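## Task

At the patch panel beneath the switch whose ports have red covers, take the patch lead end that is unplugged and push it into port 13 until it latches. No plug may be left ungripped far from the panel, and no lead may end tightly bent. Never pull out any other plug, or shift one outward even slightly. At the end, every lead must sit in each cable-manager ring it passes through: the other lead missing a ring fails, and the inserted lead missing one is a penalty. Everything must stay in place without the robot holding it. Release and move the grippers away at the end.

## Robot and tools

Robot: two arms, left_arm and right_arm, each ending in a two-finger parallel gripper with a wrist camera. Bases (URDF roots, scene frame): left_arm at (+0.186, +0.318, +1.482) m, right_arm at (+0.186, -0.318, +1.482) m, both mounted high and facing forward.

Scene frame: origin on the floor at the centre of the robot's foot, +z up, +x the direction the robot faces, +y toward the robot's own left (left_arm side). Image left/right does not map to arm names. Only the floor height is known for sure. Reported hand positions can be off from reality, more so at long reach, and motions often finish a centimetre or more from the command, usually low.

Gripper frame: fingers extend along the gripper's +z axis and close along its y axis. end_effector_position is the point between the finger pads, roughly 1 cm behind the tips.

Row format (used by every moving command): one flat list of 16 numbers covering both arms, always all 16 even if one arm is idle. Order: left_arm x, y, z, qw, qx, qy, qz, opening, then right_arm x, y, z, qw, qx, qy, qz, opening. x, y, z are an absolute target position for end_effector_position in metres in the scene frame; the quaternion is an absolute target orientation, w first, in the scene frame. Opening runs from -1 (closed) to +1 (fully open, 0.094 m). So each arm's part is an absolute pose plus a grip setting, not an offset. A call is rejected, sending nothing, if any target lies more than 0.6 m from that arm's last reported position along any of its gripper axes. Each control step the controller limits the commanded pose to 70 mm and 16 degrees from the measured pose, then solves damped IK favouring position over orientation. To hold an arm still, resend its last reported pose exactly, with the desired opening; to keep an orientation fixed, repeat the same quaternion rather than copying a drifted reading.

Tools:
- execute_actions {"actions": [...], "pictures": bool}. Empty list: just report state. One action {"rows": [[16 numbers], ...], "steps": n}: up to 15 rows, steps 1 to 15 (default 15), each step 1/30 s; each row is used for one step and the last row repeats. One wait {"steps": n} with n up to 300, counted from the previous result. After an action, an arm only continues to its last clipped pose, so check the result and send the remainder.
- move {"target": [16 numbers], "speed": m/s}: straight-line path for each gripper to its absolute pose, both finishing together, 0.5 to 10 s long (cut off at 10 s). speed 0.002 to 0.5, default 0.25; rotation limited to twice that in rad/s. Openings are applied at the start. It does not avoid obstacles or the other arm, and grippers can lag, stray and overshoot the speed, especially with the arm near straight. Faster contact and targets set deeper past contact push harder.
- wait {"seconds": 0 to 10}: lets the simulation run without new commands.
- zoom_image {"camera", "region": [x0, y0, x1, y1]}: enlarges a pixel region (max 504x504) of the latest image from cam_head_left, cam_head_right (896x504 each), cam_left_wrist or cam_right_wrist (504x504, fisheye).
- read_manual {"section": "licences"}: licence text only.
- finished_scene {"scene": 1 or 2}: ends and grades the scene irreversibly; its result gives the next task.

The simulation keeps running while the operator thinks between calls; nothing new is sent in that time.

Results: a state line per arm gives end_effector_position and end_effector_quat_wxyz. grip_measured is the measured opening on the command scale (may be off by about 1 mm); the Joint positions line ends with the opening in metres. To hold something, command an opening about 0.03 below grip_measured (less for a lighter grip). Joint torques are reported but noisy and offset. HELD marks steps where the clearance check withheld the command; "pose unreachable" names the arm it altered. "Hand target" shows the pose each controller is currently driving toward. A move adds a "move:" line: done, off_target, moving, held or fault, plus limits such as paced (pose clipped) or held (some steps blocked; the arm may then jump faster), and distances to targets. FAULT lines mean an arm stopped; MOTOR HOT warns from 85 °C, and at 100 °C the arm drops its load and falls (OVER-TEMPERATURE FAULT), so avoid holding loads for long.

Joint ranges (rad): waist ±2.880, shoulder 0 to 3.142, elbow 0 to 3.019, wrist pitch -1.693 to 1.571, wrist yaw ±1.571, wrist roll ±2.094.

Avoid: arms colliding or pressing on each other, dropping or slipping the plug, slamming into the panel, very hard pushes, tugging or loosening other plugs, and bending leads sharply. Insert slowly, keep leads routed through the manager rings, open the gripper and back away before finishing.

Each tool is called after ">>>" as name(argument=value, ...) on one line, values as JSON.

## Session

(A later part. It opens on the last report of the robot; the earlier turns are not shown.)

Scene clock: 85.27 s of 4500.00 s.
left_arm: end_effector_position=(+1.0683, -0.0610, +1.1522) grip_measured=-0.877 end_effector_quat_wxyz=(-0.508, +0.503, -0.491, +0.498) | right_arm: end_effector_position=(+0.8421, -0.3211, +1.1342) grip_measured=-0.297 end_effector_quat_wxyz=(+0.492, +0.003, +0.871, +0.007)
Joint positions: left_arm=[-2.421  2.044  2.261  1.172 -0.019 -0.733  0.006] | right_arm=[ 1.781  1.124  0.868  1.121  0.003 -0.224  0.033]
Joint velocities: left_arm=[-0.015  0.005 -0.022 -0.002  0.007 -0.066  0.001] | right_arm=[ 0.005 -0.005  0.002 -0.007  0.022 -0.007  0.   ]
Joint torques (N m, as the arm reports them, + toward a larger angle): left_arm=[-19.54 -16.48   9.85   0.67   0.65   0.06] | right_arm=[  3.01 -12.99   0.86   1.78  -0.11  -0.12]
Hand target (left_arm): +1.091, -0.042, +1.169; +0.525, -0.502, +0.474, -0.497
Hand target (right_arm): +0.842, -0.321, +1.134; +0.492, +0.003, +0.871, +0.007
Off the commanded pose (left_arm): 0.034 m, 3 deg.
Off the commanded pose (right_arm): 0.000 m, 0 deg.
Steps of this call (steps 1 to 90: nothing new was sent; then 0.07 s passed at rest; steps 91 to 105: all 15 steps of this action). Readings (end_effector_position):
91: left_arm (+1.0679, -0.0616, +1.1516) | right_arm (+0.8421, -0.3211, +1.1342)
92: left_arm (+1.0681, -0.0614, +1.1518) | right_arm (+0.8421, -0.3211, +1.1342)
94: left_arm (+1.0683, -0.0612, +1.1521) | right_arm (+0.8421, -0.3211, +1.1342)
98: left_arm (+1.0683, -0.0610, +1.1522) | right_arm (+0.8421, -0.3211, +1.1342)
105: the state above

>>> execute_actions(actions=[{"rows":[[1.097,-0.042,1.1685,0.527,-0.505,0.473,-0.495,-0.91, 0.8421,-0.3211,1.1342,0.492,0.003,0.871,0.007,-0.3],[1.100,-0.0405,1.170,0.528,-0.505,0.472,-0.495,-0.91, 0.8421,-0.3211,1.1342,0.492,0.003,0.871,0.007,-0.3],[1.103,-0.039,1.1715,0.529,-0.505,0.471,-0.495,-0.91, 0.8421,-0.3211,1.1342,0.492,0.003,0.871,0.007,-0.3],[1.106,-0.0375,1.173,0.530,-0.505,0.470,-0.495,-0.91, 0.8421,-0.3211,1.1342,0.492,0.003,0.871,0.007,-0.3],[1.109,-0.036,1.1745,0.531,-0.505,0.469,-0.495,-0.91, 0.8421,-0.3211,1.1342,0.492,0.003,0.871,0.007,-0.3],[1.112,-0.0345,1.176,0.532,-0.505,0.468,-0.495,-0.91, 0.8421,-0.3211,1.1342,0.492,0.003,0.871,0.007,-0.3]]}])

>>> zoom_image(camera="cam_left_wrist", region=[200, 170, 300, 270])

Scene clock: 88.43 s of 4500.00 s.
left_arm: end_effector_position=(+1.0691, -0.0603, +1.1528) grip_measured=-0.877 end_effector_quat_wxyz=(-0.509, +0.503, -0.490, +0.498) | right_arm: end_effector_position=(+0.8421, -0.3211, +1.1342) grip_measured=-0.297 end_effector_quat_wxyz=(+0.492, +0.003, +0.871, +0.007)
Joint positions: left_arm=[-2.421  2.044  2.263  1.172 -0.019 -0.733  0.006] | right_arm=[ 1.781  1.124  0.868  1.121  0.003 -0.224  0.033]
Joint velocities: left_arm=[ 0.005 -0.005  0.012  0.017 -0.051  0.037 -0.001] | right_arm=[ 0.005  0.005 -0.002 -0.002 -0.022  0.022 -0.   ]
Joint torques (N m, as the arm reports them, + toward a larger angle): left_arm=[-19.74 -17.48  11.81  -0.18   0.44   0.08] | right_arm=[  2.94 -12.93   0.96   1.79  -0.1   -0.14]
Hand target (left_arm): +1.105, -0.031, +1.180; +0.531, -0.504, +0.468, -0.495
Hand target (right_arm): +0.842, -0.321, +1.134; +0.492, +0.003, +0.871, +0.007
Off the commanded pose (left_arm): 0.055 m, 4 deg.
Off the commanded pose (right_arm): 0.000 m, 0 deg.
Steps of this call (steps 1 to 80: nothing new was sent; steps 81 to 95: all 15 steps of this action). Readings (end_effector_position):
81: left_arm (+1.0683, -0.0610, +1.1522) | right_arm (+0.8421, -0.3211, +1.1342)
82: left_arm (+1.0686, -0.0608, +1.1524) | right_arm (+0.8421, -0.3211, +1.1342)
84: left_arm (+1.0687, -0.0607, +1.1525) | right_arm (+0.8421, -0.3211, +1.1342)
88: left_arm (+1.0691, -0.0603, +1.1528) | right_arm (+0.8421, -0.3211, +1.1342)
95: the state above
camera_calibration (this result's frames):
cam_left_wrist: T_world_to_cam=[[-0.00779069, -0.00241071, 0.999967, -1.14084], [-0.564546, -0.825377, -0.00638816, 0.567126], [0.825365, -0.564577, 0.00506931, -0.796576], [0, 0, 0, 1]] pos_world=[0.968747, 0.0156147, 1.14846]
cam_right_wrist: T_world_to_cam=[[-0.00346682, -0.999793, -0.0200511, -0.296023], [-0.917983, 0.0111343, -0.396463, 1.23199], [0.396604, 0.0170321, -0.917832, 0.836408], [0, 0, 0, 1]] pos_world=[0.798193, -0.323925, 1.25018]

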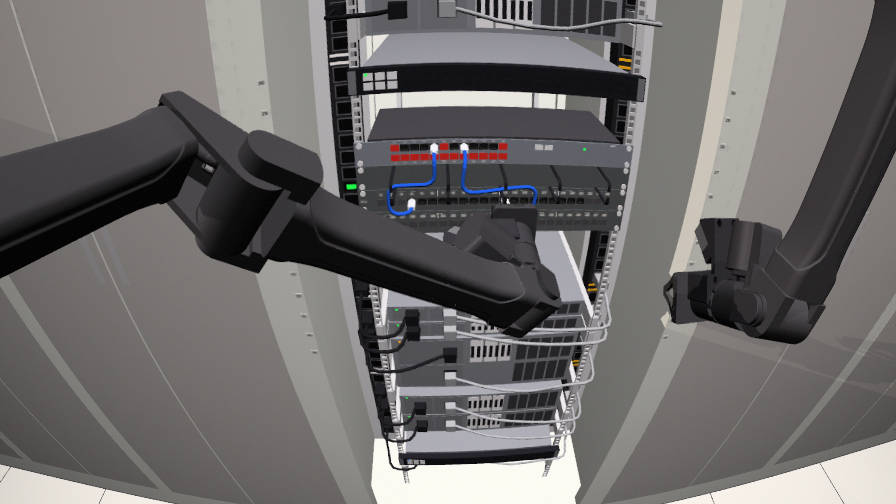

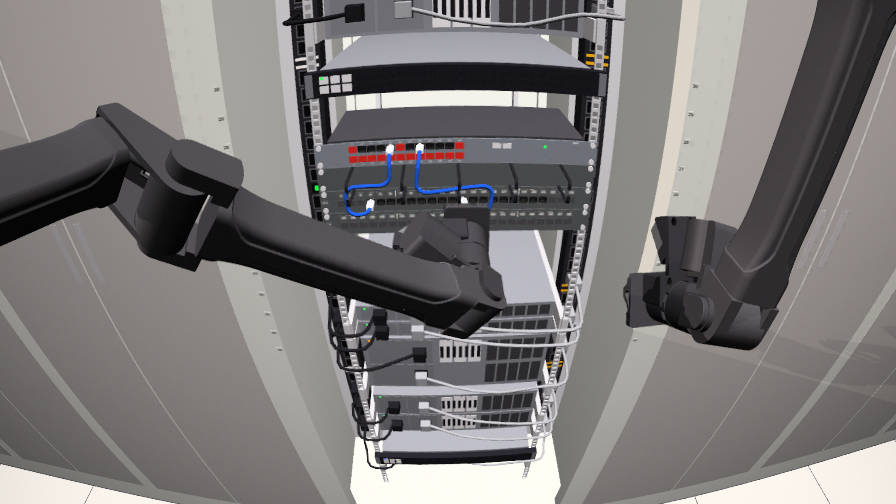

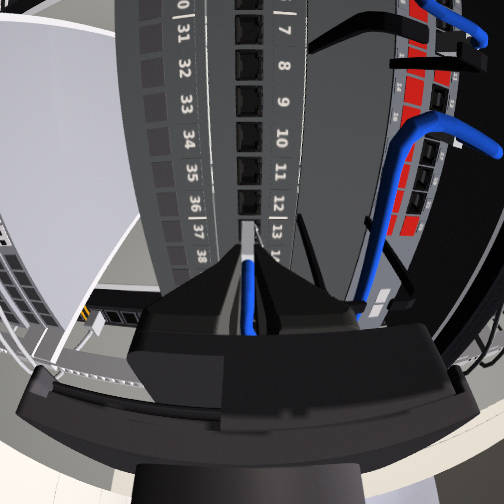

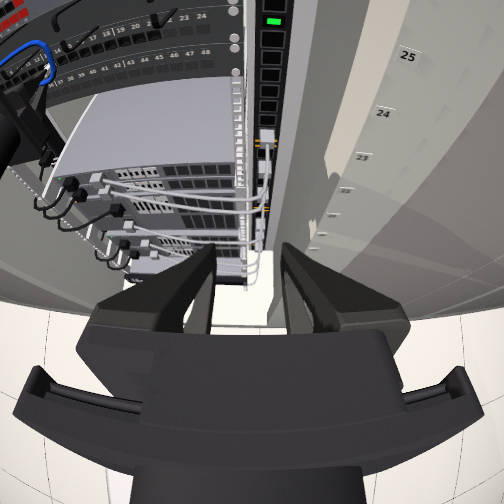

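Region (200, 170, 300, 270) of cam_left_wrist's 504x504 image, scaled by 5.040, with more detail than that image has.

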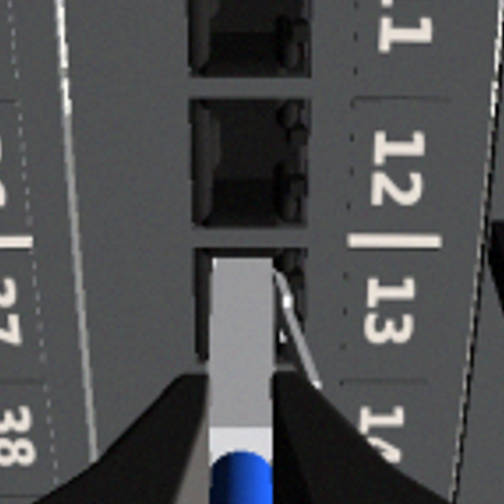

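>>> zoom_image(camera="cam_left_wrist", region=[280, 200, 430, 350])

>>> zoom_image(camera="cam_right_wrist", region=[0, 20, 110, 130])

>>> zoom_image(camera="cam_head_left", region=[470, 165, 550, 225])

Region (280, 200, 430, 350) of cam_left_wrist's 504x504 image, scaled by 3.360, with more detail than that image has.

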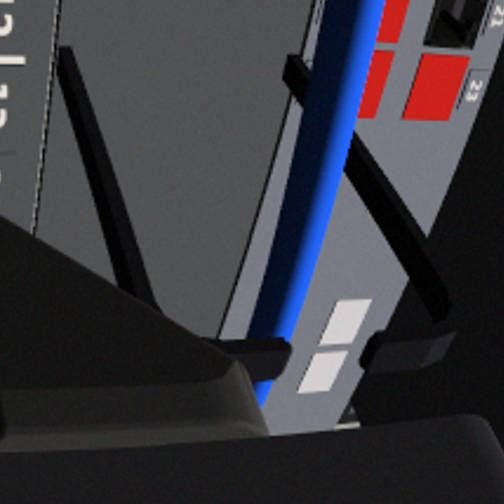

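Region (0, 20, 110, 130) of cam_right_wrist's 504x504 image, scaled by 4.582, with more detail than that image has.

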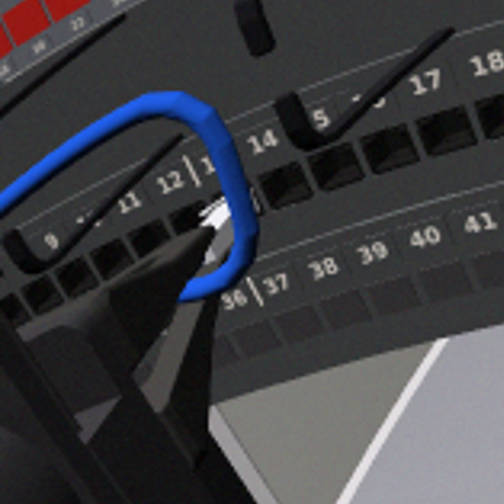

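Region (470, 165, 550, 225) of cam_head_left's 896x504 image, scaled by 6.300, with more detail than that image has; it fills the top 378 rows of this view, and the rest is white.

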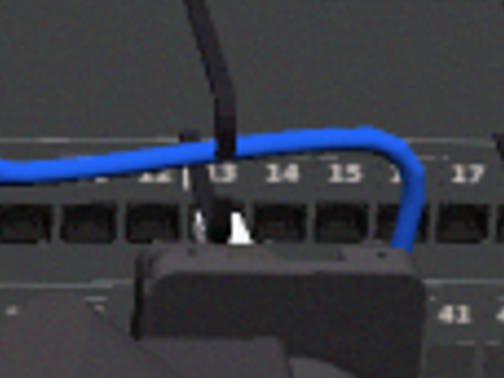

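>>> execute_actions(actions=[{"rows":[[1.110,-0.034,1.177,0.535,-0.504,0.465,-0.496,-0.91, 0.8421,-0.3211,1.1342,0.492,0.003,0.871,0.007,-0.3],[1.108,-0.033,1.1785,0.538,-0.504,0.462,-0.496,-0.91, 0.8421,-0.3211,1.1342,0.492,0.003,0.871,0.007,-0.3],[1.106,-0.032,1.180,0.541,-0.504,0.459,-0.496,-0.91, 0.8421,-0.3211,1.1342,0.492,0.003,0.871,0.007,-0.3],[1.104,-0.031,1.1815,0.544,-0.504,0.456,-0.496,-0.91, 0.8421,-0.3211,1.1342,0.492,0.003,0.871,0.007,-0.3]]}])

>>> zoom_image(camera="cam_left_wrist", region=[200, 170, 300, 270])

Scene clock: 94.07 s of 4500.00 s.
left_arm: end_effector_position=(+1.0689, -0.0601, +1.1530) grip_measured=-0.877 end_effector_quat_wxyz=(-0.511, +0.503, -0.488, +0.498) | right_arm: end_effector_position=(+0.8421, -0.3211, +1.1342) grip_measured=-0.297 end_effector_quat_wxyz=(+0.492, +0.003, +0.871, +0.007)
Joint positions: left_arm=[-2.421  2.048  2.269  1.176 -0.019 -0.733  0.006] | right_arm=[ 1.781  1.124  0.868  1.121  0.003 -0.224  0.033]
Joint velocities: left_arm=[-0.005 -0.005 -0.002 -0.007  0.051  0.051 -0.   ] | right_arm=[-0.005  0.005  0.002  0.002  0.007 -0.051  0.   ]
Joint torques (N m, as the arm reports them, + toward a larger angle): left_arm=[-20.24 -17.3   11.05   1.56   0.64   0.09] | right_arm=[  2.97 -12.9    0.85   1.78  -0.1   -0.13]
Hand target (left_arm): +1.099, -0.029, +1.184; +0.542, -0.503, +0.455, -0.496
Hand target (right_arm): +0.842, -0.321, +1.134; +0.492, +0.003, +0.871, +0.007
Off the commanded pose (left_arm): 0.054 m, 5 deg.
Off the commanded pose (right_arm): 0.000 m, 0 deg.
Steps of this call (steps 1 to 90: nothing new was sent; then 2.13 s passed at rest; steps 91 to 105: all 15 steps of this action). Readings (end_effector_position):
91: left_arm (+1.0691, -0.0603, +1.1528) | right_arm (+0.8421, -0.3211, +1.1342)
92: left_arm (+1.0690, -0.0603, +1.1529) | right_arm (+0.8421, -0.3211, +1.1342)
94: left_arm (+1.0688, -0.0602, +1.1529) | right_arm (+0.8421, -0.3211, +1.1342)
98: left_arm (+1.0689, -0.0601, +1.1530) | right_arm (+0.8421, -0.3211, +1.1342)
105: the state above
camera_calibration (this result's frames):
cam_left_wrist: T_world_to_cam=[[-0.0118625, -0.00237545, 0.999927, -1.13663], [-0.560765, -0.82793, -0.00861941, 0.565564], [0.82789, -0.560826, 0.00848925, -0.8027], [0, 0, 0, 1]] pos_world=[0.968212, 0.015372, 1.14824]
cam_right_wrist: T_world_to_cam=[[-0.00346682, -0.999793, -0.0200511, -0.296023], [-0.917983, 0.0111343, -0.396463, 1.23199], [0.396604, 0.0170321, -0.917832, 0.836408], [0, 0, 0, 1]] pos_world=[0.798193, -0.323925, 1.25018]

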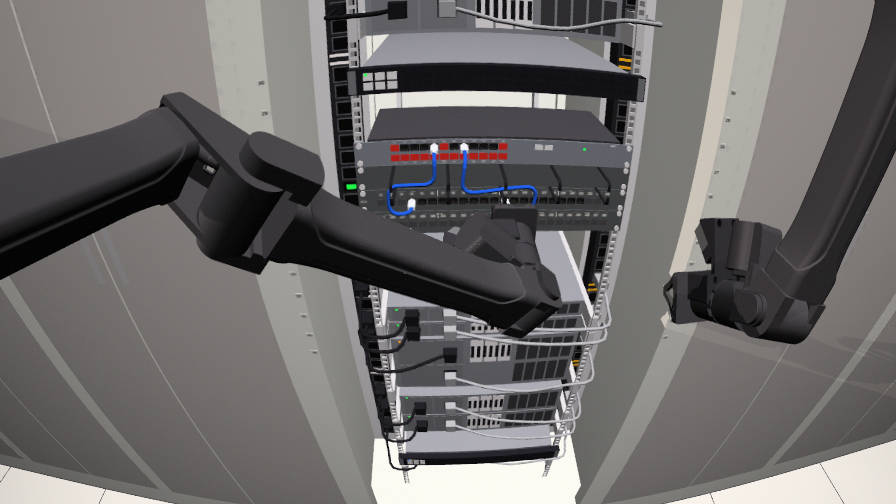

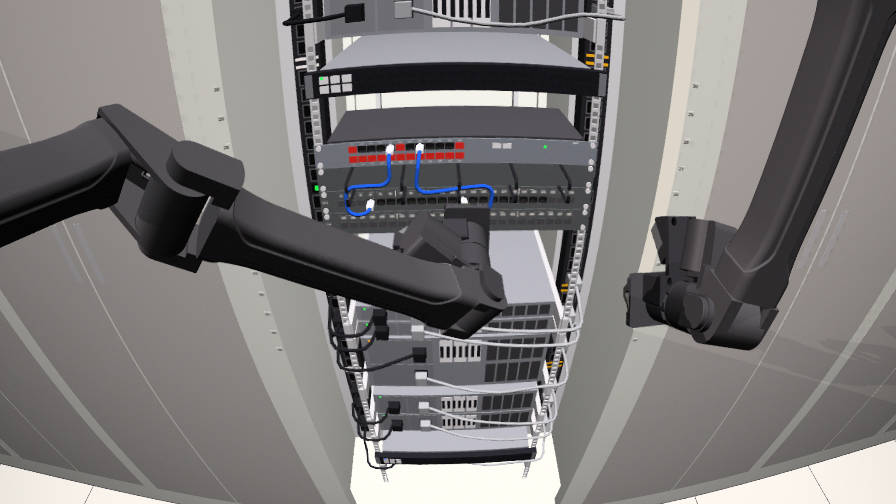

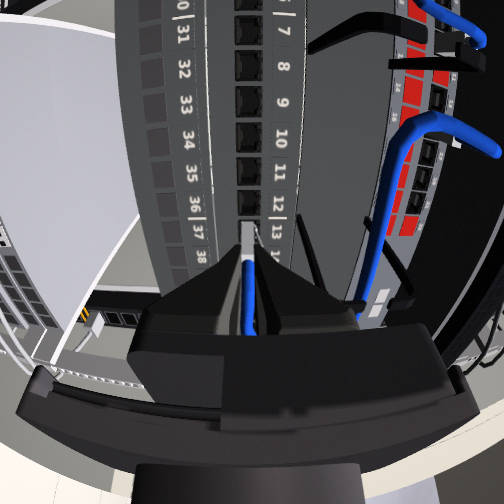

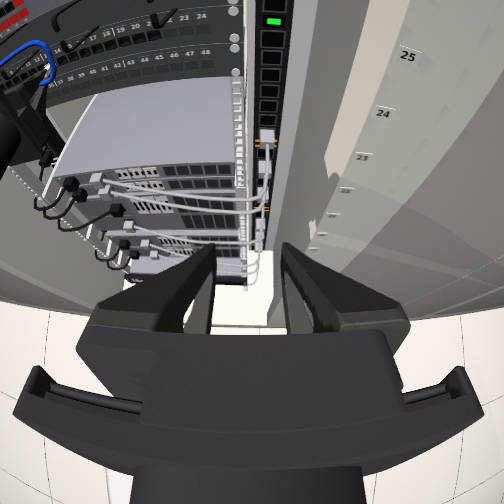

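Region (200, 170, 300, 270) of cam_left_wrist's 504x504 image, scaled by 5.040, with more detail than that image has.

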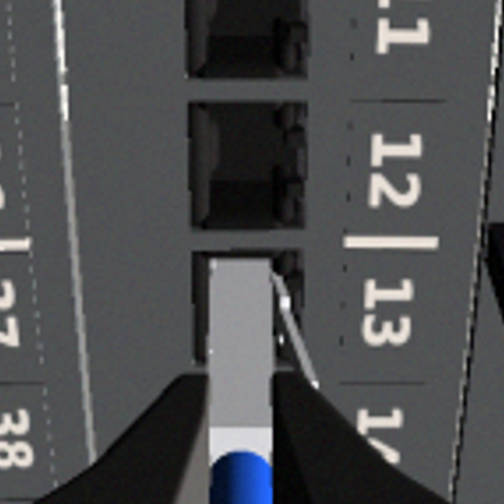

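>>> execute_actions(actions=[{"rows":[[1.099,-0.035,1.1775,0.541,-0.504,0.459,-0.496,-0.91, 0.8421,-0.3211,1.1342,0.492,0.003,0.871,0.007,-0.3],[1.094,-0.039,1.1735,0.538,-0.504,0.462,-0.496,-0.91, 0.8421,-0.3211,1.1342,0.492,0.003,0.871,0.007,-0.3],[1.089,-0.043,1.1695,0.534,-0.504,0.466,-0.496,-0.91, 0.8421,-0.3211,1.1342,0.492,0.003,0.871,0.007,-0.3],[1.084,-0.047,1.1655,0.530,-0.504,0.470,-0.496,-0.91, 0.8421,-0.3211,1.1342,0.492,0.003,0.871,0.007,-0.3],[1.079,-0.050,1.1615,0.526,-0.504,0.474,-0.496,-0.91, 0.8421,-0.3211,1.1342,0.492,0.003,0.871,0.007,-0.3],[1.075,-0.053,1.158,0.522,-0.504,0.478,-0.496,-0.89, 0.8421,-0.3211,1.1342,0.492,0.003,0.871,0.007,-0.3],[1.075,-0.053,1.158,0.522,-0.504,0.478,-0.496,-0.87, 0.8421,-0.3211,1.1342,0.492,0.003,0.871,0.007,-0.3]]}], pictures=false)

Scene clock: 99.83 s of 4500.00 s.
left_arm: end_effector_position=(+1.0680, -0.0609, +1.1523) grip_measured=-0.862 end_effector_quat_wxyz=(-0.511, +0.503, -0.488, +0.498) | right_arm: end_effector_position=(+0.8421, -0.3211, +1.1342) grip_measured=-0.297 end_effector_quat_wxyz=(+0.492, +0.003, +0.871, +0.007)
Joint positions: left_arm=[-2.421  2.051  2.27   1.178 -0.019 -0.733  0.006] | right_arm=[ 1.781  1.124  0.868  1.121  0.003 -0.224  0.033]
Joint velocities: left_arm=[ 0.005  0.015 -0.017 -0.022  0.007  0.037 -0.001] | right_arm=[-0.005  0.005 -0.012  0.007 -0.022 -0.037  0.001]
Joint torques (N m, as the arm reports them, + toward a larger angle): left_arm=[-19.91 -15.56   6.61   1.71   0.46   0.07] | right_arm=[  2.79 -12.87   0.87   1.83  -0.11  -0.14]
Hand target (left_arm): +1.074, -0.053, +1.158; +0.522, -0.504, +0.478, -0.496
Hand target (right_arm): +0.842, -0.321, +1.134; +0.492, +0.003, +0.871, +0.007
Off the commanded pose (left_arm): 0.012 m, 2 deg.
Off the commanded pose (right_arm): 0.000 m, 0 deg.
Steps of this call (steps 1 to 90: nothing new was sent; then 2.27 s passed at rest; steps 91 to 105: all 15 steps of this action). Readings (end_effector_position):
91: left_arm (+1.0685, -0.0605, +1.1526) | right_arm (+0.8421, -0.3211, +1.1342)
92: left_arm (+1.0686, -0.0605, +1.1527) | right_arm (+0.8421, -0.3211, +1.1342)
94: left_arm (+1.0682, -0.0608, +1.1524) | right_arm (+0.8421, -0.3211, +1.1342)
98: left_arm (+1.0680, -0.0609, +1.1523) | right_arm (+0.8421, -0.3211, +1.1342)
105: the state above

>>> execute_actions(actions=[{"rows":[[1.0753,-0.052,1.157,0.519,-0.5026,0.481,-0.4974,-0.88, 0.8421,-0.3211,1.1342,0.492,0.003,0.871,0.007,-0.3],[1.0756,-0.051,1.156,0.516,-0.5012,0.484,-0.4988,-0.88, 0.8421,-0.3211,1.1342,0.492,0.003,0.871,0.007,-0.3],[1.0759,-0.050,1.155,0.513,-0.4998,0.487,-0.5002,-0.88, 0.8421,-0.3211,1.1342,0.492,0.003,0.871,0.007,-0.3],[1.0762,-0.049,1.154,0.510,-0.4984,0.490,-0.5016,-0.88, 0.8421,-0.3211,1.1342,0.492,0.003,0.871,0.007,-0.3],[1.0765,-0.048,1.153,0.507,-0.497,0.493,-0.503,-0.88, 0.8421,-0.3211,1.1342,0.492,0.003,0.871,0.007,-0.3],[1.0768,-0.047,1.152,0.504,-0.4956,0.496,-0.5044,-0.88, 0.8421,-0.3211,1.1342,0.492,0.003,0.871,0.007,-0.3],[1.0771,-0.046,1.151,0.501,-0.4942,0.499,-0.5058,-0.88, 0.8421,-0.3211,1.1342,0.492,0.003,0.871,0.007,-0.3]]}], pictures=false)

Scene clock: 102.50 s of 4500.00 s.
left_arm: end_effector_position=(+1.0673, -0.0610, +1.1523) grip_measured=-0.867 end_effector_quat_wxyz=(-0.500, +0.496, -0.499, +0.506) | right_arm: end_effector_position=(+0.8421, -0.3211, +1.1342) grip_measured=-0.297 end_effector_quat_wxyz=(+0.492, +0.003, +0.871, +0.007)
Joint positions: left_arm=[-2.416  2.021  2.224  1.162  0.001 -0.741  0.006] | right_arm=[ 1.781  1.124  0.868  1.121  0.003 -0.224  0.033]
Joint velocities: left_arm=[-0.015 -0.015  0.012  0.007  0.066 -0.007  0.002] | right_arm=[-0.005 -0.005 -0.002 -0.002 -0.037  0.022 -0.   ]
Joint torques (N m, as the arm reports them, + toward a larger angle): left_arm=[-17.69 -17.53   3.67   0.67   0.85  -0.05] | right_arm=[  3.01 -12.93   0.82   1.83  -0.1   -0.14]
Hand target (left_arm): +1.077, -0.046, +1.152; +0.501, -0.494, +0.499, -0.506
Hand target (right_arm): +0.842, -0.321, +1.134; +0.492, +0.003, +0.871, +0.007
Off the commanded pose (left_arm): 0.018 m, 0 deg.
Off the commanded pose (right_arm): 0.000 m, 0 deg.
Steps of this call (steps 1 to 65: nothing new was sent; steps 66 to 80: all 15 steps of this action). Readings (end_effector_position):
66: left_arm (+1.0680, -0.0609, +1.1523) | right_arm (+0.8421, -0.3211, +1.1342)
67: left_arm (+1.0680, -0.0610, +1.1524) | right_arm (+0.8421, -0.3211, +1.1342)
69: left_arm (+1.0671, -0.0620, +1.1521) | right_arm (+0.8421, -0.3211, +1.1342)
73: left_arm (+1.0675, -0.0610, +1.1525) | right_arm (+0.8421, -0.3211, +1.1342)
80: the state above

The arm is yawing about the nose as intended; continuing with a little more forward bias.

>>> execute_actions(actions=[{"rows":[[1.079,-0.045,1.1505,0.499,-0.4932,0.501,-0.5068,-0.9, 0.8421,-0.3211,1.1342,0.492,0.003,0.871,0.007,-0.3],[1.081,-0.044,1.150,0.497,-0.492,0.503,-0.508,-0.9, 0.8421,-0.3211,1.1342,0.492,0.003,0.871,0.007,-0.3],[1.083,-0.043,1.150,0.495,-0.491,0.505,-0.509,-0.9, 0.8421,-0.3211,1.1342,0.492,0.003,0.871,0.007,-0.3],[1.085,-0.042,1.150,0.493,-0.490,0.507,-0.510,-0.9, 0.8421,-0.3211,1.1342,0.492,0.003,0.871,0.007,-0.3]]}])

>>> zoom_image(camera="cam_left_wrist", region=[200, 170, 300, 270])

Scene clock: 104.57 s of 4500.00 s.
left_arm: end_effector_position=(+1.0683, -0.0604, +1.1521) grip_measured=-0.877 end_effector_quat_wxyz=(-0.494, +0.491, -0.503, +0.512) | right_arm: end_effector_position=(+0.8421, -0.3211, +1.1342) grip_measured=-0.297 end_effector_quat_wxyz=(+0.492, +0.003, +0.871, +0.007)
Joint positions: left_arm=[-2.411  2.009  2.209  1.149  0.017 -0.749  0.006] | right_arm=[ 1.781  1.124  0.868  1.121  0.003 -0.224  0.033]
Joint velocities: left_arm=[-0.005 -0.005 -0.022  0.002  0.007  0.037  0.   ] | right_arm=[ 0.005 -0.005 -0.007 -0.012  0.022 -0.051  0.   ]
Joint torques (N m, as the arm reports them, + toward a larger angle): left_arm=[-17.33 -18.46   4.34  -0.24   0.72  -0.06] | right_arm=[  3.04 -12.96   0.87   1.79  -0.1   -0.15]
Hand target (left_arm): +1.084, -0.041, +1.152; +0.493, -0.490, +0.507, -0.510
Hand target (right_arm): +0.842, -0.321, +1.134; +0.492, +0.003, +0.871, +0.007
Off the commanded pose (left_arm): 0.025 m, 1 deg.
Off the commanded pose (right_arm): 0.000 m, 0 deg.
Steps of this call (steps 1 to 47: nothing new was sent; steps 48 to 62: all 15 steps of this action). Readings (end_effector_position):
48: left_arm (+1.0675, -0.0610, +1.1523) | right_arm (+0.8421, -0.3211, +1.1342)
49: left_arm (+1.0676, -0.0610, +1.1521) | right_arm (+0.8421, -0.3211, +1.1342)
51: left_arm (+1.0680, -0.0606, +1.1520) | right_arm (+0.8421, -0.3211, +1.1342)
55: left_arm (+1.0683, -0.0604, +1.1521) | right_arm (+0.8421, -0.3211, +1.1342)
62: the state above
camera_calibration (this result's frames):
cam_left_wrist: T_world_to_cam=[[-0.00538883, 0.00315573, 0.999981, -1.14238], [-0.607533, -0.794294, -0.000767332, 0.607965], [0.794276, -0.607526, 0.00619752, -0.766594], [0, 0, 0, 1]] pos_world=[0.97209, 0.0207824, 1.14757]
cam_right_wrist: T_world_to_cam=[[-0.00346682, -0.999793, -0.0200511, -0.296023], [-0.917983, 0.0111343, -0.396463, 1.23199], [0.396604, 0.0170321, -0.917832, 0.836408], [0, 0, 0, 1]] pos_world=[0.798193, -0.323925, 1.25018]

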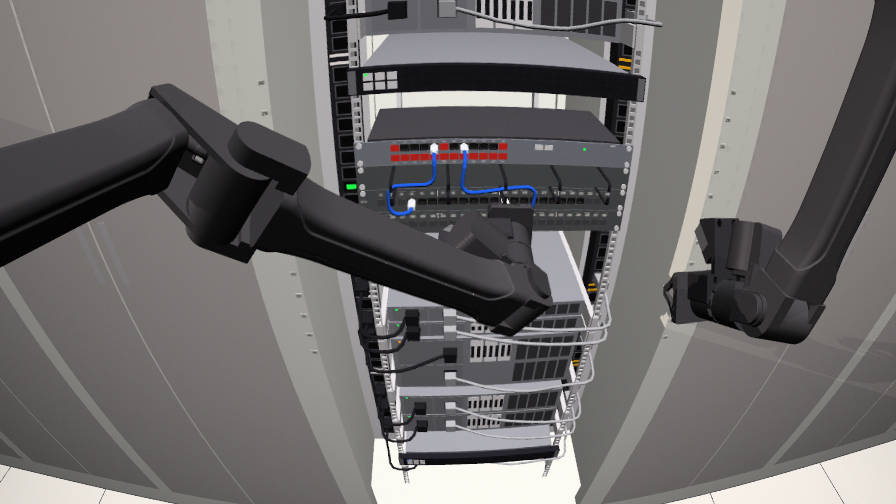

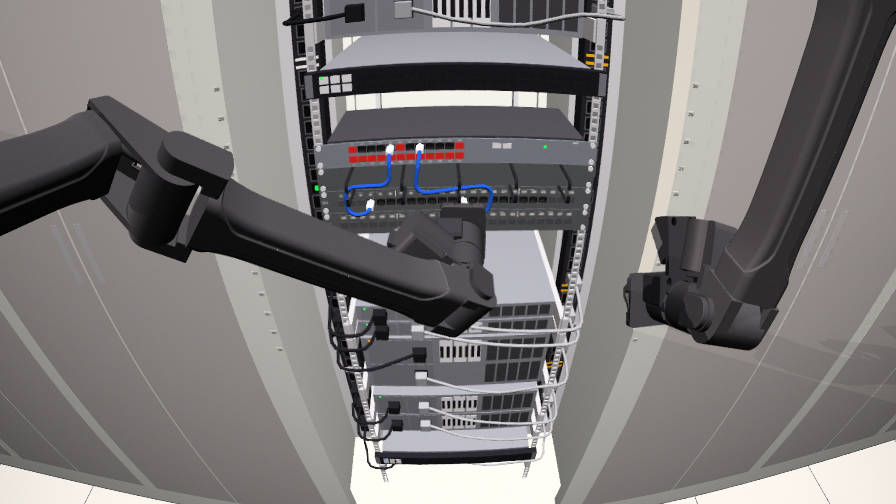

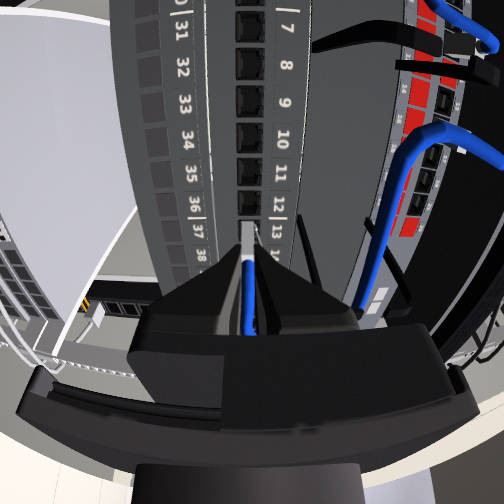

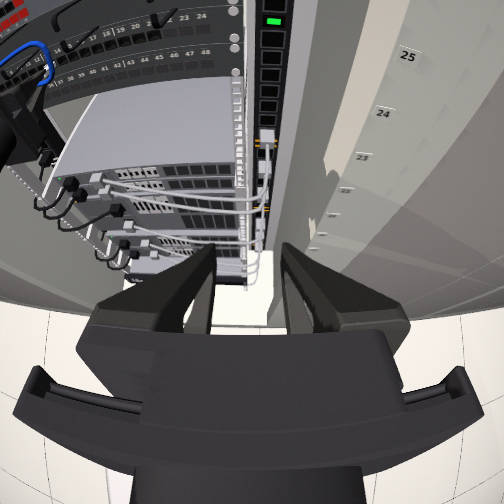

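Region (200, 170, 300, 270) of cam_left_wrist's 504x504 image, scaled by 5.040, with more detail than that image has.

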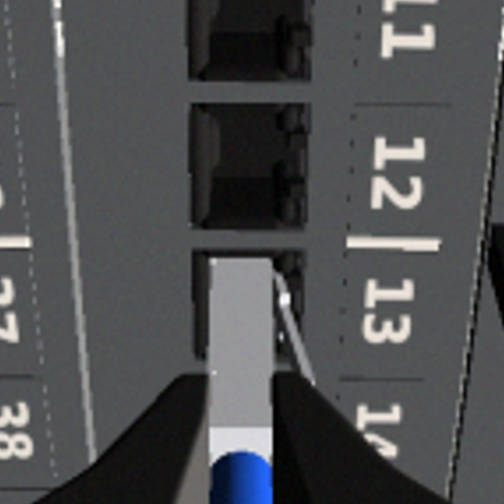

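>>> execute_actions(actions=[{"rows":[[1.085,-0.044,1.1545,0.4955,-0.490,0.5045,-0.510,-0.91, 0.8421,-0.3211,1.1342,0.492,0.003,0.871,0.007,-0.3],[1.085,-0.0455,1.159,0.498,-0.490,0.502,-0.510,-0.91, 0.8421,-0.3211,1.1342,0.492,0.003,0.871,0.007,-0.3],[1.085,-0.047,1.1635,0.5005,-0.490,0.4995,-0.510,-0.91, 0.8421,-0.3211,1.1342,0.492,0.003,0.871,0.007,-0.3],[1.085,-0.049,1.168,0.503,-0.490,0.497,-0.510,-0.91, 0.8421,-0.3211,1.1342,0.492,0.003,0.871,0.007,-0.3],[1.085,-0.0505,1.172,0.506,-0.490,0.494,-0.510,-0.91, 0.8421,-0.3211,1.1342,0.492,0.003,0.871,0.007,-0.3],[1.088,-0.048,1.1743,0.509,-0.490,0.491,-0.510,-0.91, 0.8421,-0.3211,1.1342,0.492,0.003,0.871,0.007,-0.3],[1.091,-0.0455,1.1766,0.512,-0.490,0.488,-0.510,-0.91, 0.8421,-0.3211,1.1342,0.492,0.003,0.871,0.007,-0.3],[1.094,-0.043,1.179,0.515,-0.490,0.485,-0.510,-0.91, 0.8421,-0.3211,1.1342,0.492,0.003,0.871,0.007,-0.3],[1.097,-0.0405,1.181,0.518,-0.490,0.482,-0.510,-0.91, 0.8421,-0.3211,1.1342,0.492,0.003,0.871,0.007,-0.3],[1.100,-0.038,1.1835,0.521,-0.490,0.479,-0.510,-0.91, 0.8421,-0.3211,1.1342,0.492,0.003,0.871,0.007,-0.3],[1.103,-0.0355,1.186,0.524,-0.490,0.476,-0.510,-0.91, 0.8421,-0.3211,1.1342,0.492,0.003,0.871,0.007,-0.3],[1.105,-0.033,1.188,0.526,-0.490,0.474,-0.510,-0.91, 0.8421,-0.3211,1.1342,0.492,0.003,0.871,0.007,-0.3]]}])

>>> zoom_image(camera="cam_left_wrist", region=[200, 170, 300, 270])

Scene clock: 108.43 s of 4500.00 s.
left_arm: end_effector_position=(+1.0686, -0.0598, +1.1525) grip_measured=-0.877 end_effector_quat_wxyz=(-0.496, +0.490, -0.503, +0.510) | right_arm: end_effector_position=(+0.8421, -0.3211, +1.1342) grip_measured=-0.297 end_effector_quat_wxyz=(+0.492, +0.003, +0.871, +0.007)
Joint positions: left_arm=[-2.411  2.009  2.21   1.151  0.017 -0.744  0.006] | right_arm=[ 1.781  1.124  0.868  1.121  0.003 -0.224  0.033]
Joint velocities: left_arm=[ 0.005 -0.005  0.002 -0.007  0.051  0.066  0.   ] | right_arm=[-0.015 -0.005 -0.012  0.002  0.037 -0.022  0.   ]
Joint torques (N m, as the arm reports them, + toward a larger angle): left_arm=[-20.63 -18.64   8.9    1.44   0.62   0.15] | right_arm=[  2.91 -13.15   0.87   1.79  -0.1   -0.14]
Hand target (left_arm): +1.101, -0.031, +1.189; +0.525, -0.490, +0.474, -0.510
Hand target (right_arm): +0.842, -0.321, +1.134; +0.492, +0.003, +0.871, +0.007
Off the commanded pose (left_arm): 0.057 m, 5 deg.
Off the commanded pose (right_arm): 0.000 m, 0 deg.
Steps of this call (steps 1 to 90: nothing new was sent; then 0.37 s passed at rest; steps 91 to 105: all 15 steps of this action). Readings (end_effector_position):
91: left_arm (+1.0683, -0.0604, +1.1521) | right_arm (+0.8421, -0.3211, +1.1342)
92: left_arm (+1.0683, -0.0604, +1.1521) | right_arm (+0.8421, -0.3211, +1.1342)
94: left_arm (+1.0683, -0.0604, +1.1521) | right_arm (+0.8421, -0.3211, +1.1342)
98: left_arm (+1.0683, -0.0602, +1.1522) | right_arm (+0.8421, -0.3211, +1.1342)
105: the state above
camera_calibration (this result's frames):
cam_left_wrist: T_world_to_cam=[[-0.0067976, -0.00179282, 0.999975, -1.14157], [-0.605936, -0.795494, -0.00554523, 0.612292], [0.795484, -0.605959, 0.00432112, -0.765522], [0, 0, 0, 1]] pos_world=[0.972211, 0.0211531, 1.14825]
cam_right_wrist: T_world_to_cam=[[-0.00346682, -0.999793, -0.0200511, -0.296023], [-0.917983, 0.0111343, -0.396463, 1.23199], [0.396604, 0.0170321, -0.917832, 0.836408], [0, 0, 0, 1]] pos_world=[0.798193, -0.323925, 1.25018]

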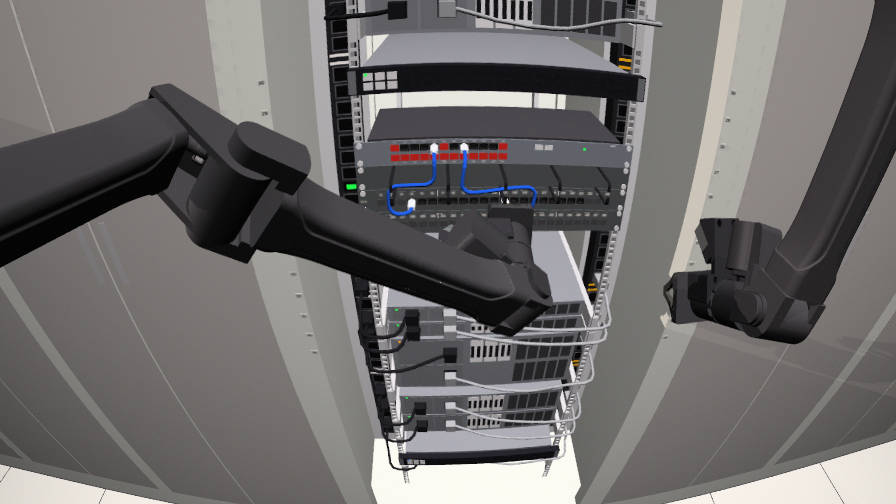

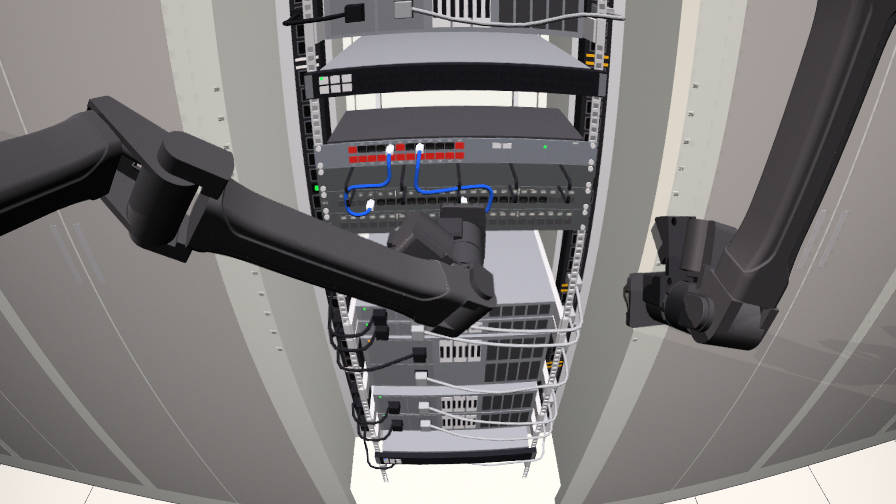

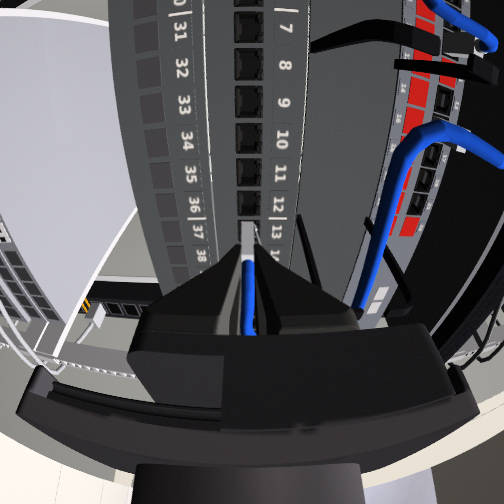

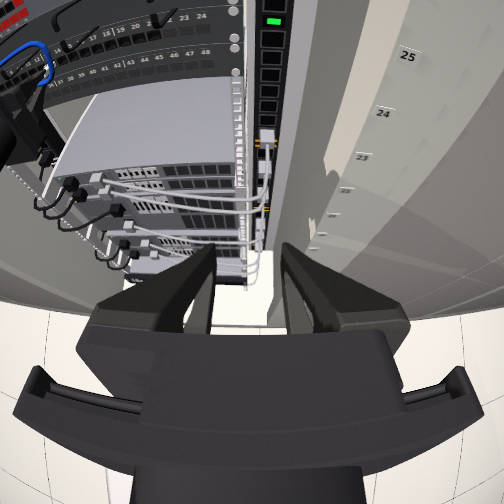

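Region (200, 170, 300, 270) of cam_left_wrist's 504x504 image, scaled by 5.040, with more detail than that image has.

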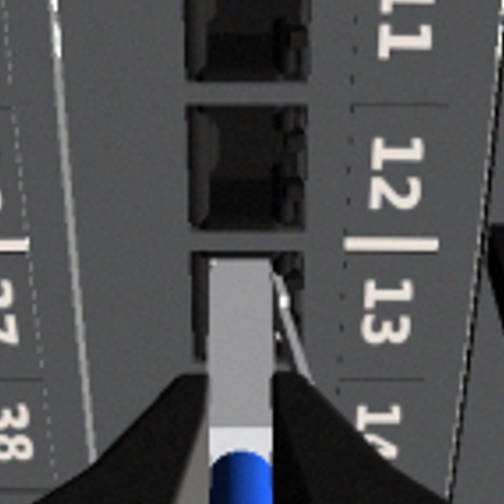

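>>> execute_actions(actions=[{"rows":[[1.106,-0.033,1.1865,0.524,-0.490,0.476,-0.510,-0.92, 0.8421,-0.3211,1.1342,0.492,0.003,0.871,0.007,-0.3],[1.1075,-0.033,1.185,0.522,-0.490,0.478,-0.510,-0.92, 0.8421,-0.3211,1.1342,0.492,0.003,0.871,0.007,-0.3],[1.109,-0.033,1.184,0.5205,-0.490,0.4795,-0.510,-0.92, 0.8421,-0.3211,1.1342,0.492,0.003,0.871,0.007,-0.3],[1.1105,-0.033,1.183,0.519,-0.490,0.481,-0.510,-0.92, 0.8421,-0.3211,1.1342,0.492,0.003,0.871,0.007,-0.3],[1.112,-0.033,1.182,0.518,-0.490,0.482,-0.510,-0.92, 0.8421,-0.3211,1.1342,0.492,0.003,0.871,0.007,-0.3],[1.114,-0.033,1.181,0.517,-0.490,0.483,-0.510,-0.92, 0.8421,-0.3211,1.1342,0.492,0.003,0.871,0.007,-0.3],[1.116,-0.033,1.180,0.516,-0.490,0.484,-0.510,-0.92, 0.8421,-0.3211,1.1342,0.492,0.003,0.871,0.007,-0.3],[1.118,-0.033,1.180,0.516,-0.490,0.484,-0.510,-0.92, 0.8421,-0.3211,1.1342,0.492,0.003,0.871,0.007,-0.3]]}])

>>> zoom_image(camera="cam_left_wrist", region=[200, 170, 300, 270])

Scene clock: 112.93 s of 4500.00 s.
left_arm: end_effector_position=(+1.0733, -0.0592, +1.1532) grip_measured=-0.877 end_effector_quat_wxyz=(-0.494, +0.490, -0.505, +0.510) | right_arm: end_effector_position=(+0.8421, -0.3211, +1.1342) grip_measured=-0.297 end_effector_quat_wxyz=(+0.492, +0.003, +0.871, +0.007)
Joint positions: left_arm=[-2.411  2.009  2.224  1.132  0.017 -0.744  0.006] | right_arm=[ 1.781  1.124  0.868  1.121  0.003 -0.224  0.033]
Joint velocities: left_arm=[ 0.005 -0.005 -0.022  0.002  0.022  0.022  0.001] | right_arm=[-0.015 -0.015  0.012  0.007  0.051  0.007 -0.001]
Joint torques (N m, as the arm reports them, + toward a larger angle): left_arm=[-19.57 -18.35  10.55  -0.25   0.69   0.08] | right_arm=[  2.85 -13.04   0.86   1.83  -0.12  -0.12]
Hand target (left_arm): +1.110, -0.029, +1.184; +0.516, -0.490, +0.484, -0.510
Hand target (right_arm): +0.842, -0.321, +1.134; +0.492, +0.003, +0.871, +0.007
Off the commanded pose (left_arm): 0.058 m, 3 deg.
Off the commanded pose (right_arm): 0.000 m, 0 deg.
Steps of this call (steps 1 to 90: nothing new was sent; then 1.00 s passed at rest; steps 91 to 105: all 15 steps of this action). Readings (end_effector_position):
91: left_arm (+1.0686, -0.0598, +1.1525) | right_arm (+0.8421, -0.3211, +1.1342)
92: left_arm (+1.0686, -0.0598, +1.1525) | right_arm (+0.8421, -0.3211, +1.1342)
94: left_arm (+1.0686, -0.0598, +1.1525) | right_arm (+0.8421, -0.3211, +1.1342)
98: left_arm (+1.0700, -0.0597, +1.1528) | right_arm (+0.8421, -0.3211, +1.1342)
105: the state above
camera_calibration (this result's frames):
cam_left_wrist: T_world_to_cam=[[-0.00345124, -0.00182887, 0.999992, -1.1458], [-0.608854, -0.793275, -0.00355212, 0.616654], [0.793275, -0.608861, 0.00162426, -0.763641], [0, 0, 0, 1]] pos_world=[0.977275, 0.0221291, 1.14922]
cam_right_wrist: T_world_to_cam=[[-0.00346682, -0.999793, -0.0200511, -0.296023], [-0.917983, 0.0111343, -0.396463, 1.23199], [0.396604, 0.0170321, -0.917832, 0.836408], [0, 0, 0, 1]] pos_world=[0.798193, -0.323925, 1.25018]

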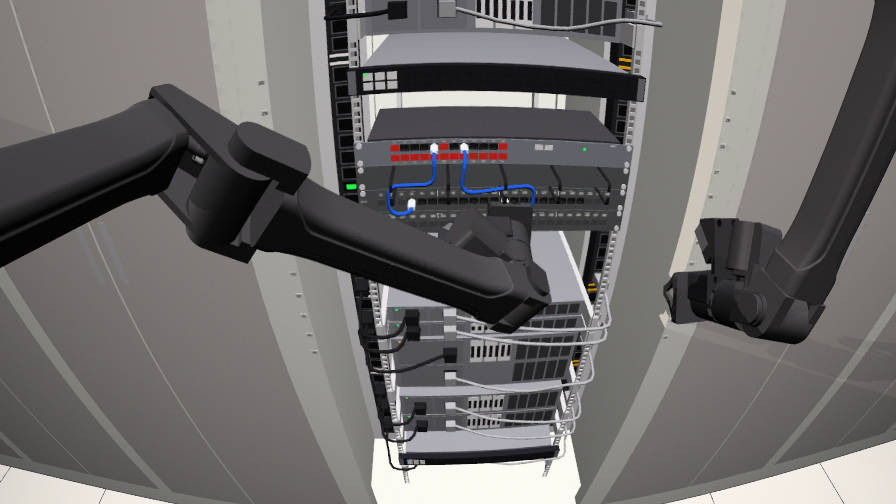

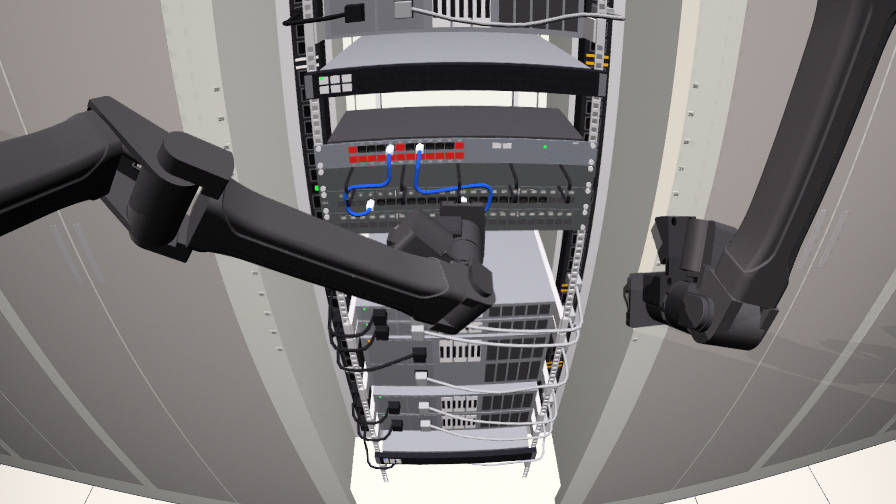

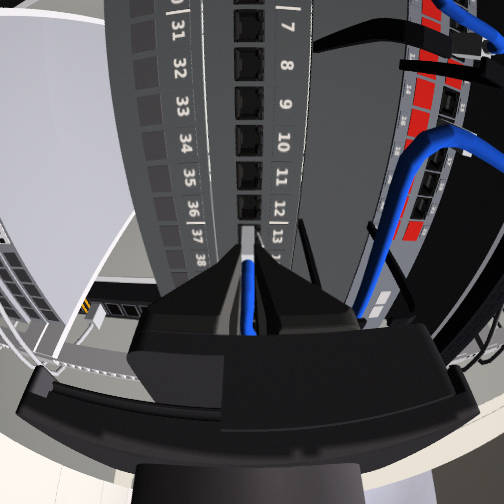

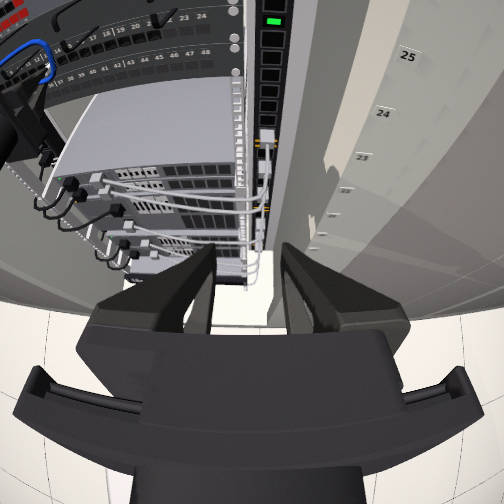

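Region (200, 170, 300, 270) of cam_left_wrist's 504x504 image, scaled by 5.040, with more detail than that image has.

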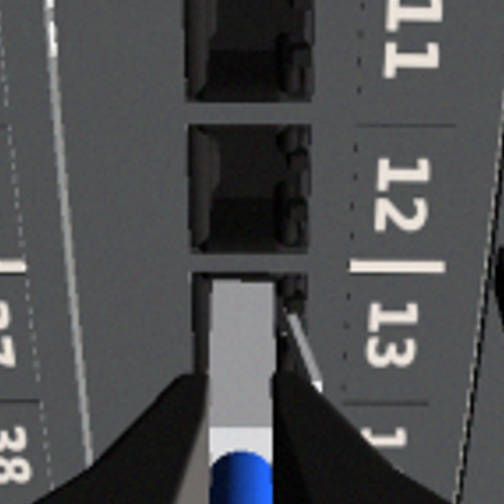

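>>> execute_actions(actions=[{"rows":[[1.120,-0.0325,1.1805,0.516,-0.490,0.484,-0.510,-0.92, 0.8421,-0.3211,1.1342,0.492,0.003,0.871,0.007,-0.3],[1.122,-0.032,1.181,0.516,-0.490,0.484,-0.510,-0.92, 0.8421,-0.3211,1.1342,0.492,0.003,0.871,0.007,-0.3],[1.125,-0.031,1.182,0.516,-0.490,0.484,-0.510,-0.92, 0.8421,-0.3211,1.1342,0.492,0.003,0.871,0.007,-0.3]],"steps":10}], pictures=false)

>>> execute_actions(actions=[{"rows":[[1.117,-0.036,1.177,0.5125,-0.490,0.4875,-0.510,-0.92, 0.8421,-0.3211,1.1342,0.492,0.003,0.871,0.007,-0.3],[1.108,-0.041,1.172,0.509,-0.490,0.491,-0.510,-0.92, 0.8421,-0.3211,1.1342,0.492,0.003,0.871,0.007,-0.3],[1.099,-0.046,1.167,0.505,-0.490,0.495,-0.510,-0.92, 0.8421,-0.3211,1.1342,0.492,0.003,0.871,0.007,-0.3],[1.090,-0.051,1.162,0.501,-0.490,0.499,-0.510,-0.92, 0.8421,-0.3211,1.1342,0.492,0.003,0.871,0.007,-0.3],[1.081,-0.0555,1.157,0.498,-0.490,0.502,-0.510,-0.92, 0.8421,-0.3211,1.1342,0.492,0.003,0.871,0.007,-0.3],[1.073,-0.059,1.151,0.4945,-0.490,0.5055,-0.510,-0.92, 0.8421,-0.3211,1.1342,0.492,0.003,0.871,0.007,-0.3]],"steps":12}], pictures=false)

Scene clock: 115.80 s of 4500.00 s.
left_arm: end_effector_position=(+1.0733, -0.0592, +1.1532) grip_measured=-0.877 end_effector_quat_wxyz=(-0.494, +0.490, -0.505, +0.510) | right_arm: end_effector_position=(+0.8421, -0.3211, +1.1342) grip_measured=-0.297 end_effector_quat_wxyz=(+0.492, +0.003, +0.871, +0.007)
Joint positions: left_arm=[-2.411  2.009  2.224  1.132  0.017 -0.744  0.006] | right_arm=[ 1.781  1.124  0.868  1.121  0.003 -0.224  0.033]
Joint velocities: left_arm=[ 0.005  0.005 -0.007  0.002 -0.022 -0.022 -0.   ] | right_arm=[-0.015  0.005 -0.007  0.017 -0.051 -0.007 -0.   ]
Joint torques (N m, as the arm reports them, + toward a larger angle): left_arm=[-19.7  -19.19  11.12  -0.71   0.66   0.09] | right_arm=[  2.98 -12.87   0.9    1.78  -0.1   -0.14]
Hand target (left_arm): +1.115, -0.026, +1.187; +0.516, -0.490, +0.484, -0.510
Hand target (right_arm): +0.842, -0.321, +1.134; +0.492, +0.003, +0.871, +0.007
Off the commanded pose (left_arm): 0.066 m, 3 deg.
Off the commanded pose (right_arm): 0.000 m, 0 deg.
Steps of this call (steps 1 to 76: nothing new was sent; steps 77 to 86: all 10 steps of this action). Readings (end_effector_position):
77: left_arm (+1.0733, -0.0592, +1.1532) | right_arm (+0.8421, -0.3211, +1.1342)
78: left_arm (+1.0733, -0.0592, +1.1532) | right_arm (+0.8421, -0.3211, +1.1342)
80: left_arm (+1.0733, -0.0592, +1.1532) | right_arm (+0.8421, -0.3211, +1.1342)
84: left_arm (+1.0733, -0.0592, +1.1532) | right_arm (+0.8421, -0.3211, +1.1342)
86: the state above

Scene clock: 116.20 s of 4500.00 s.
left_arm: end_effector_position=(+1.0728, -0.0594, +1.1529) grip_measured=-0.877 end_effector_quat_wxyz=(-0.494, +0.490, -0.505, +0.510) | right_arm: end_effector_position=(+0.8421, -0.3211, +1.1342) grip_measured=-0.297 end_effector_quat_wxyz=(+0.492, +0.003, +0.871, +0.007)
Joint positions: left_arm=[-2.411  2.01   2.224  1.135  0.016 -0.744  0.006] | right_arm=[ 1.781  1.124  0.868  1.121  0.003 -0.224  0.033]
Joint velocities: left_arm=[-0.005 -0.015 -0.022  0.002  0.022 -0.007  0.   ] | right_arm=[ 0.005 -0.005 -0.002 -0.007  0.066 -0.066 -0.001]
Joint torques (N m, as the arm reports them, + toward a larger angle): left_arm=[-19.15 -15.58   4.77   1.18   0.59   0.05] | right_arm=[  3.18 -12.86   0.9    1.77  -0.12  -0.13]
Hand target (left_arm): +1.073, -0.059, +1.151; +0.495, -0.490, +0.505, -0.510
Hand target (right_arm): +0.842, -0.321, +1.134; +0.492, +0.003, +0.871, +0.007
Off the commanded pose (left_arm): 0.002 m, 0 deg.
Off the commanded pose (right_arm): 0.000 m, 0 deg.
Steps of this call (steps 1 to 12: all 12 steps of this action). Readings (end_effector_position):
1: left_arm (+1.0733, -0.0592, +1.1532) | right_arm (+0.8421, -0.3211, +1.1342)
2: left_arm (+1.0733, -0.0592, +1.1532) | right_arm (+0.8421, -0.3211, +1.1342)
4: left_arm (+1.0733, -0.0591, +1.1532) | right_arm (+0.8421, -0.3211, +1.1342)
8: left_arm (+1.0728, -0.0594, +1.1529) | right_arm (+0.8421, -0.3211, +1.1342)
12: the state above


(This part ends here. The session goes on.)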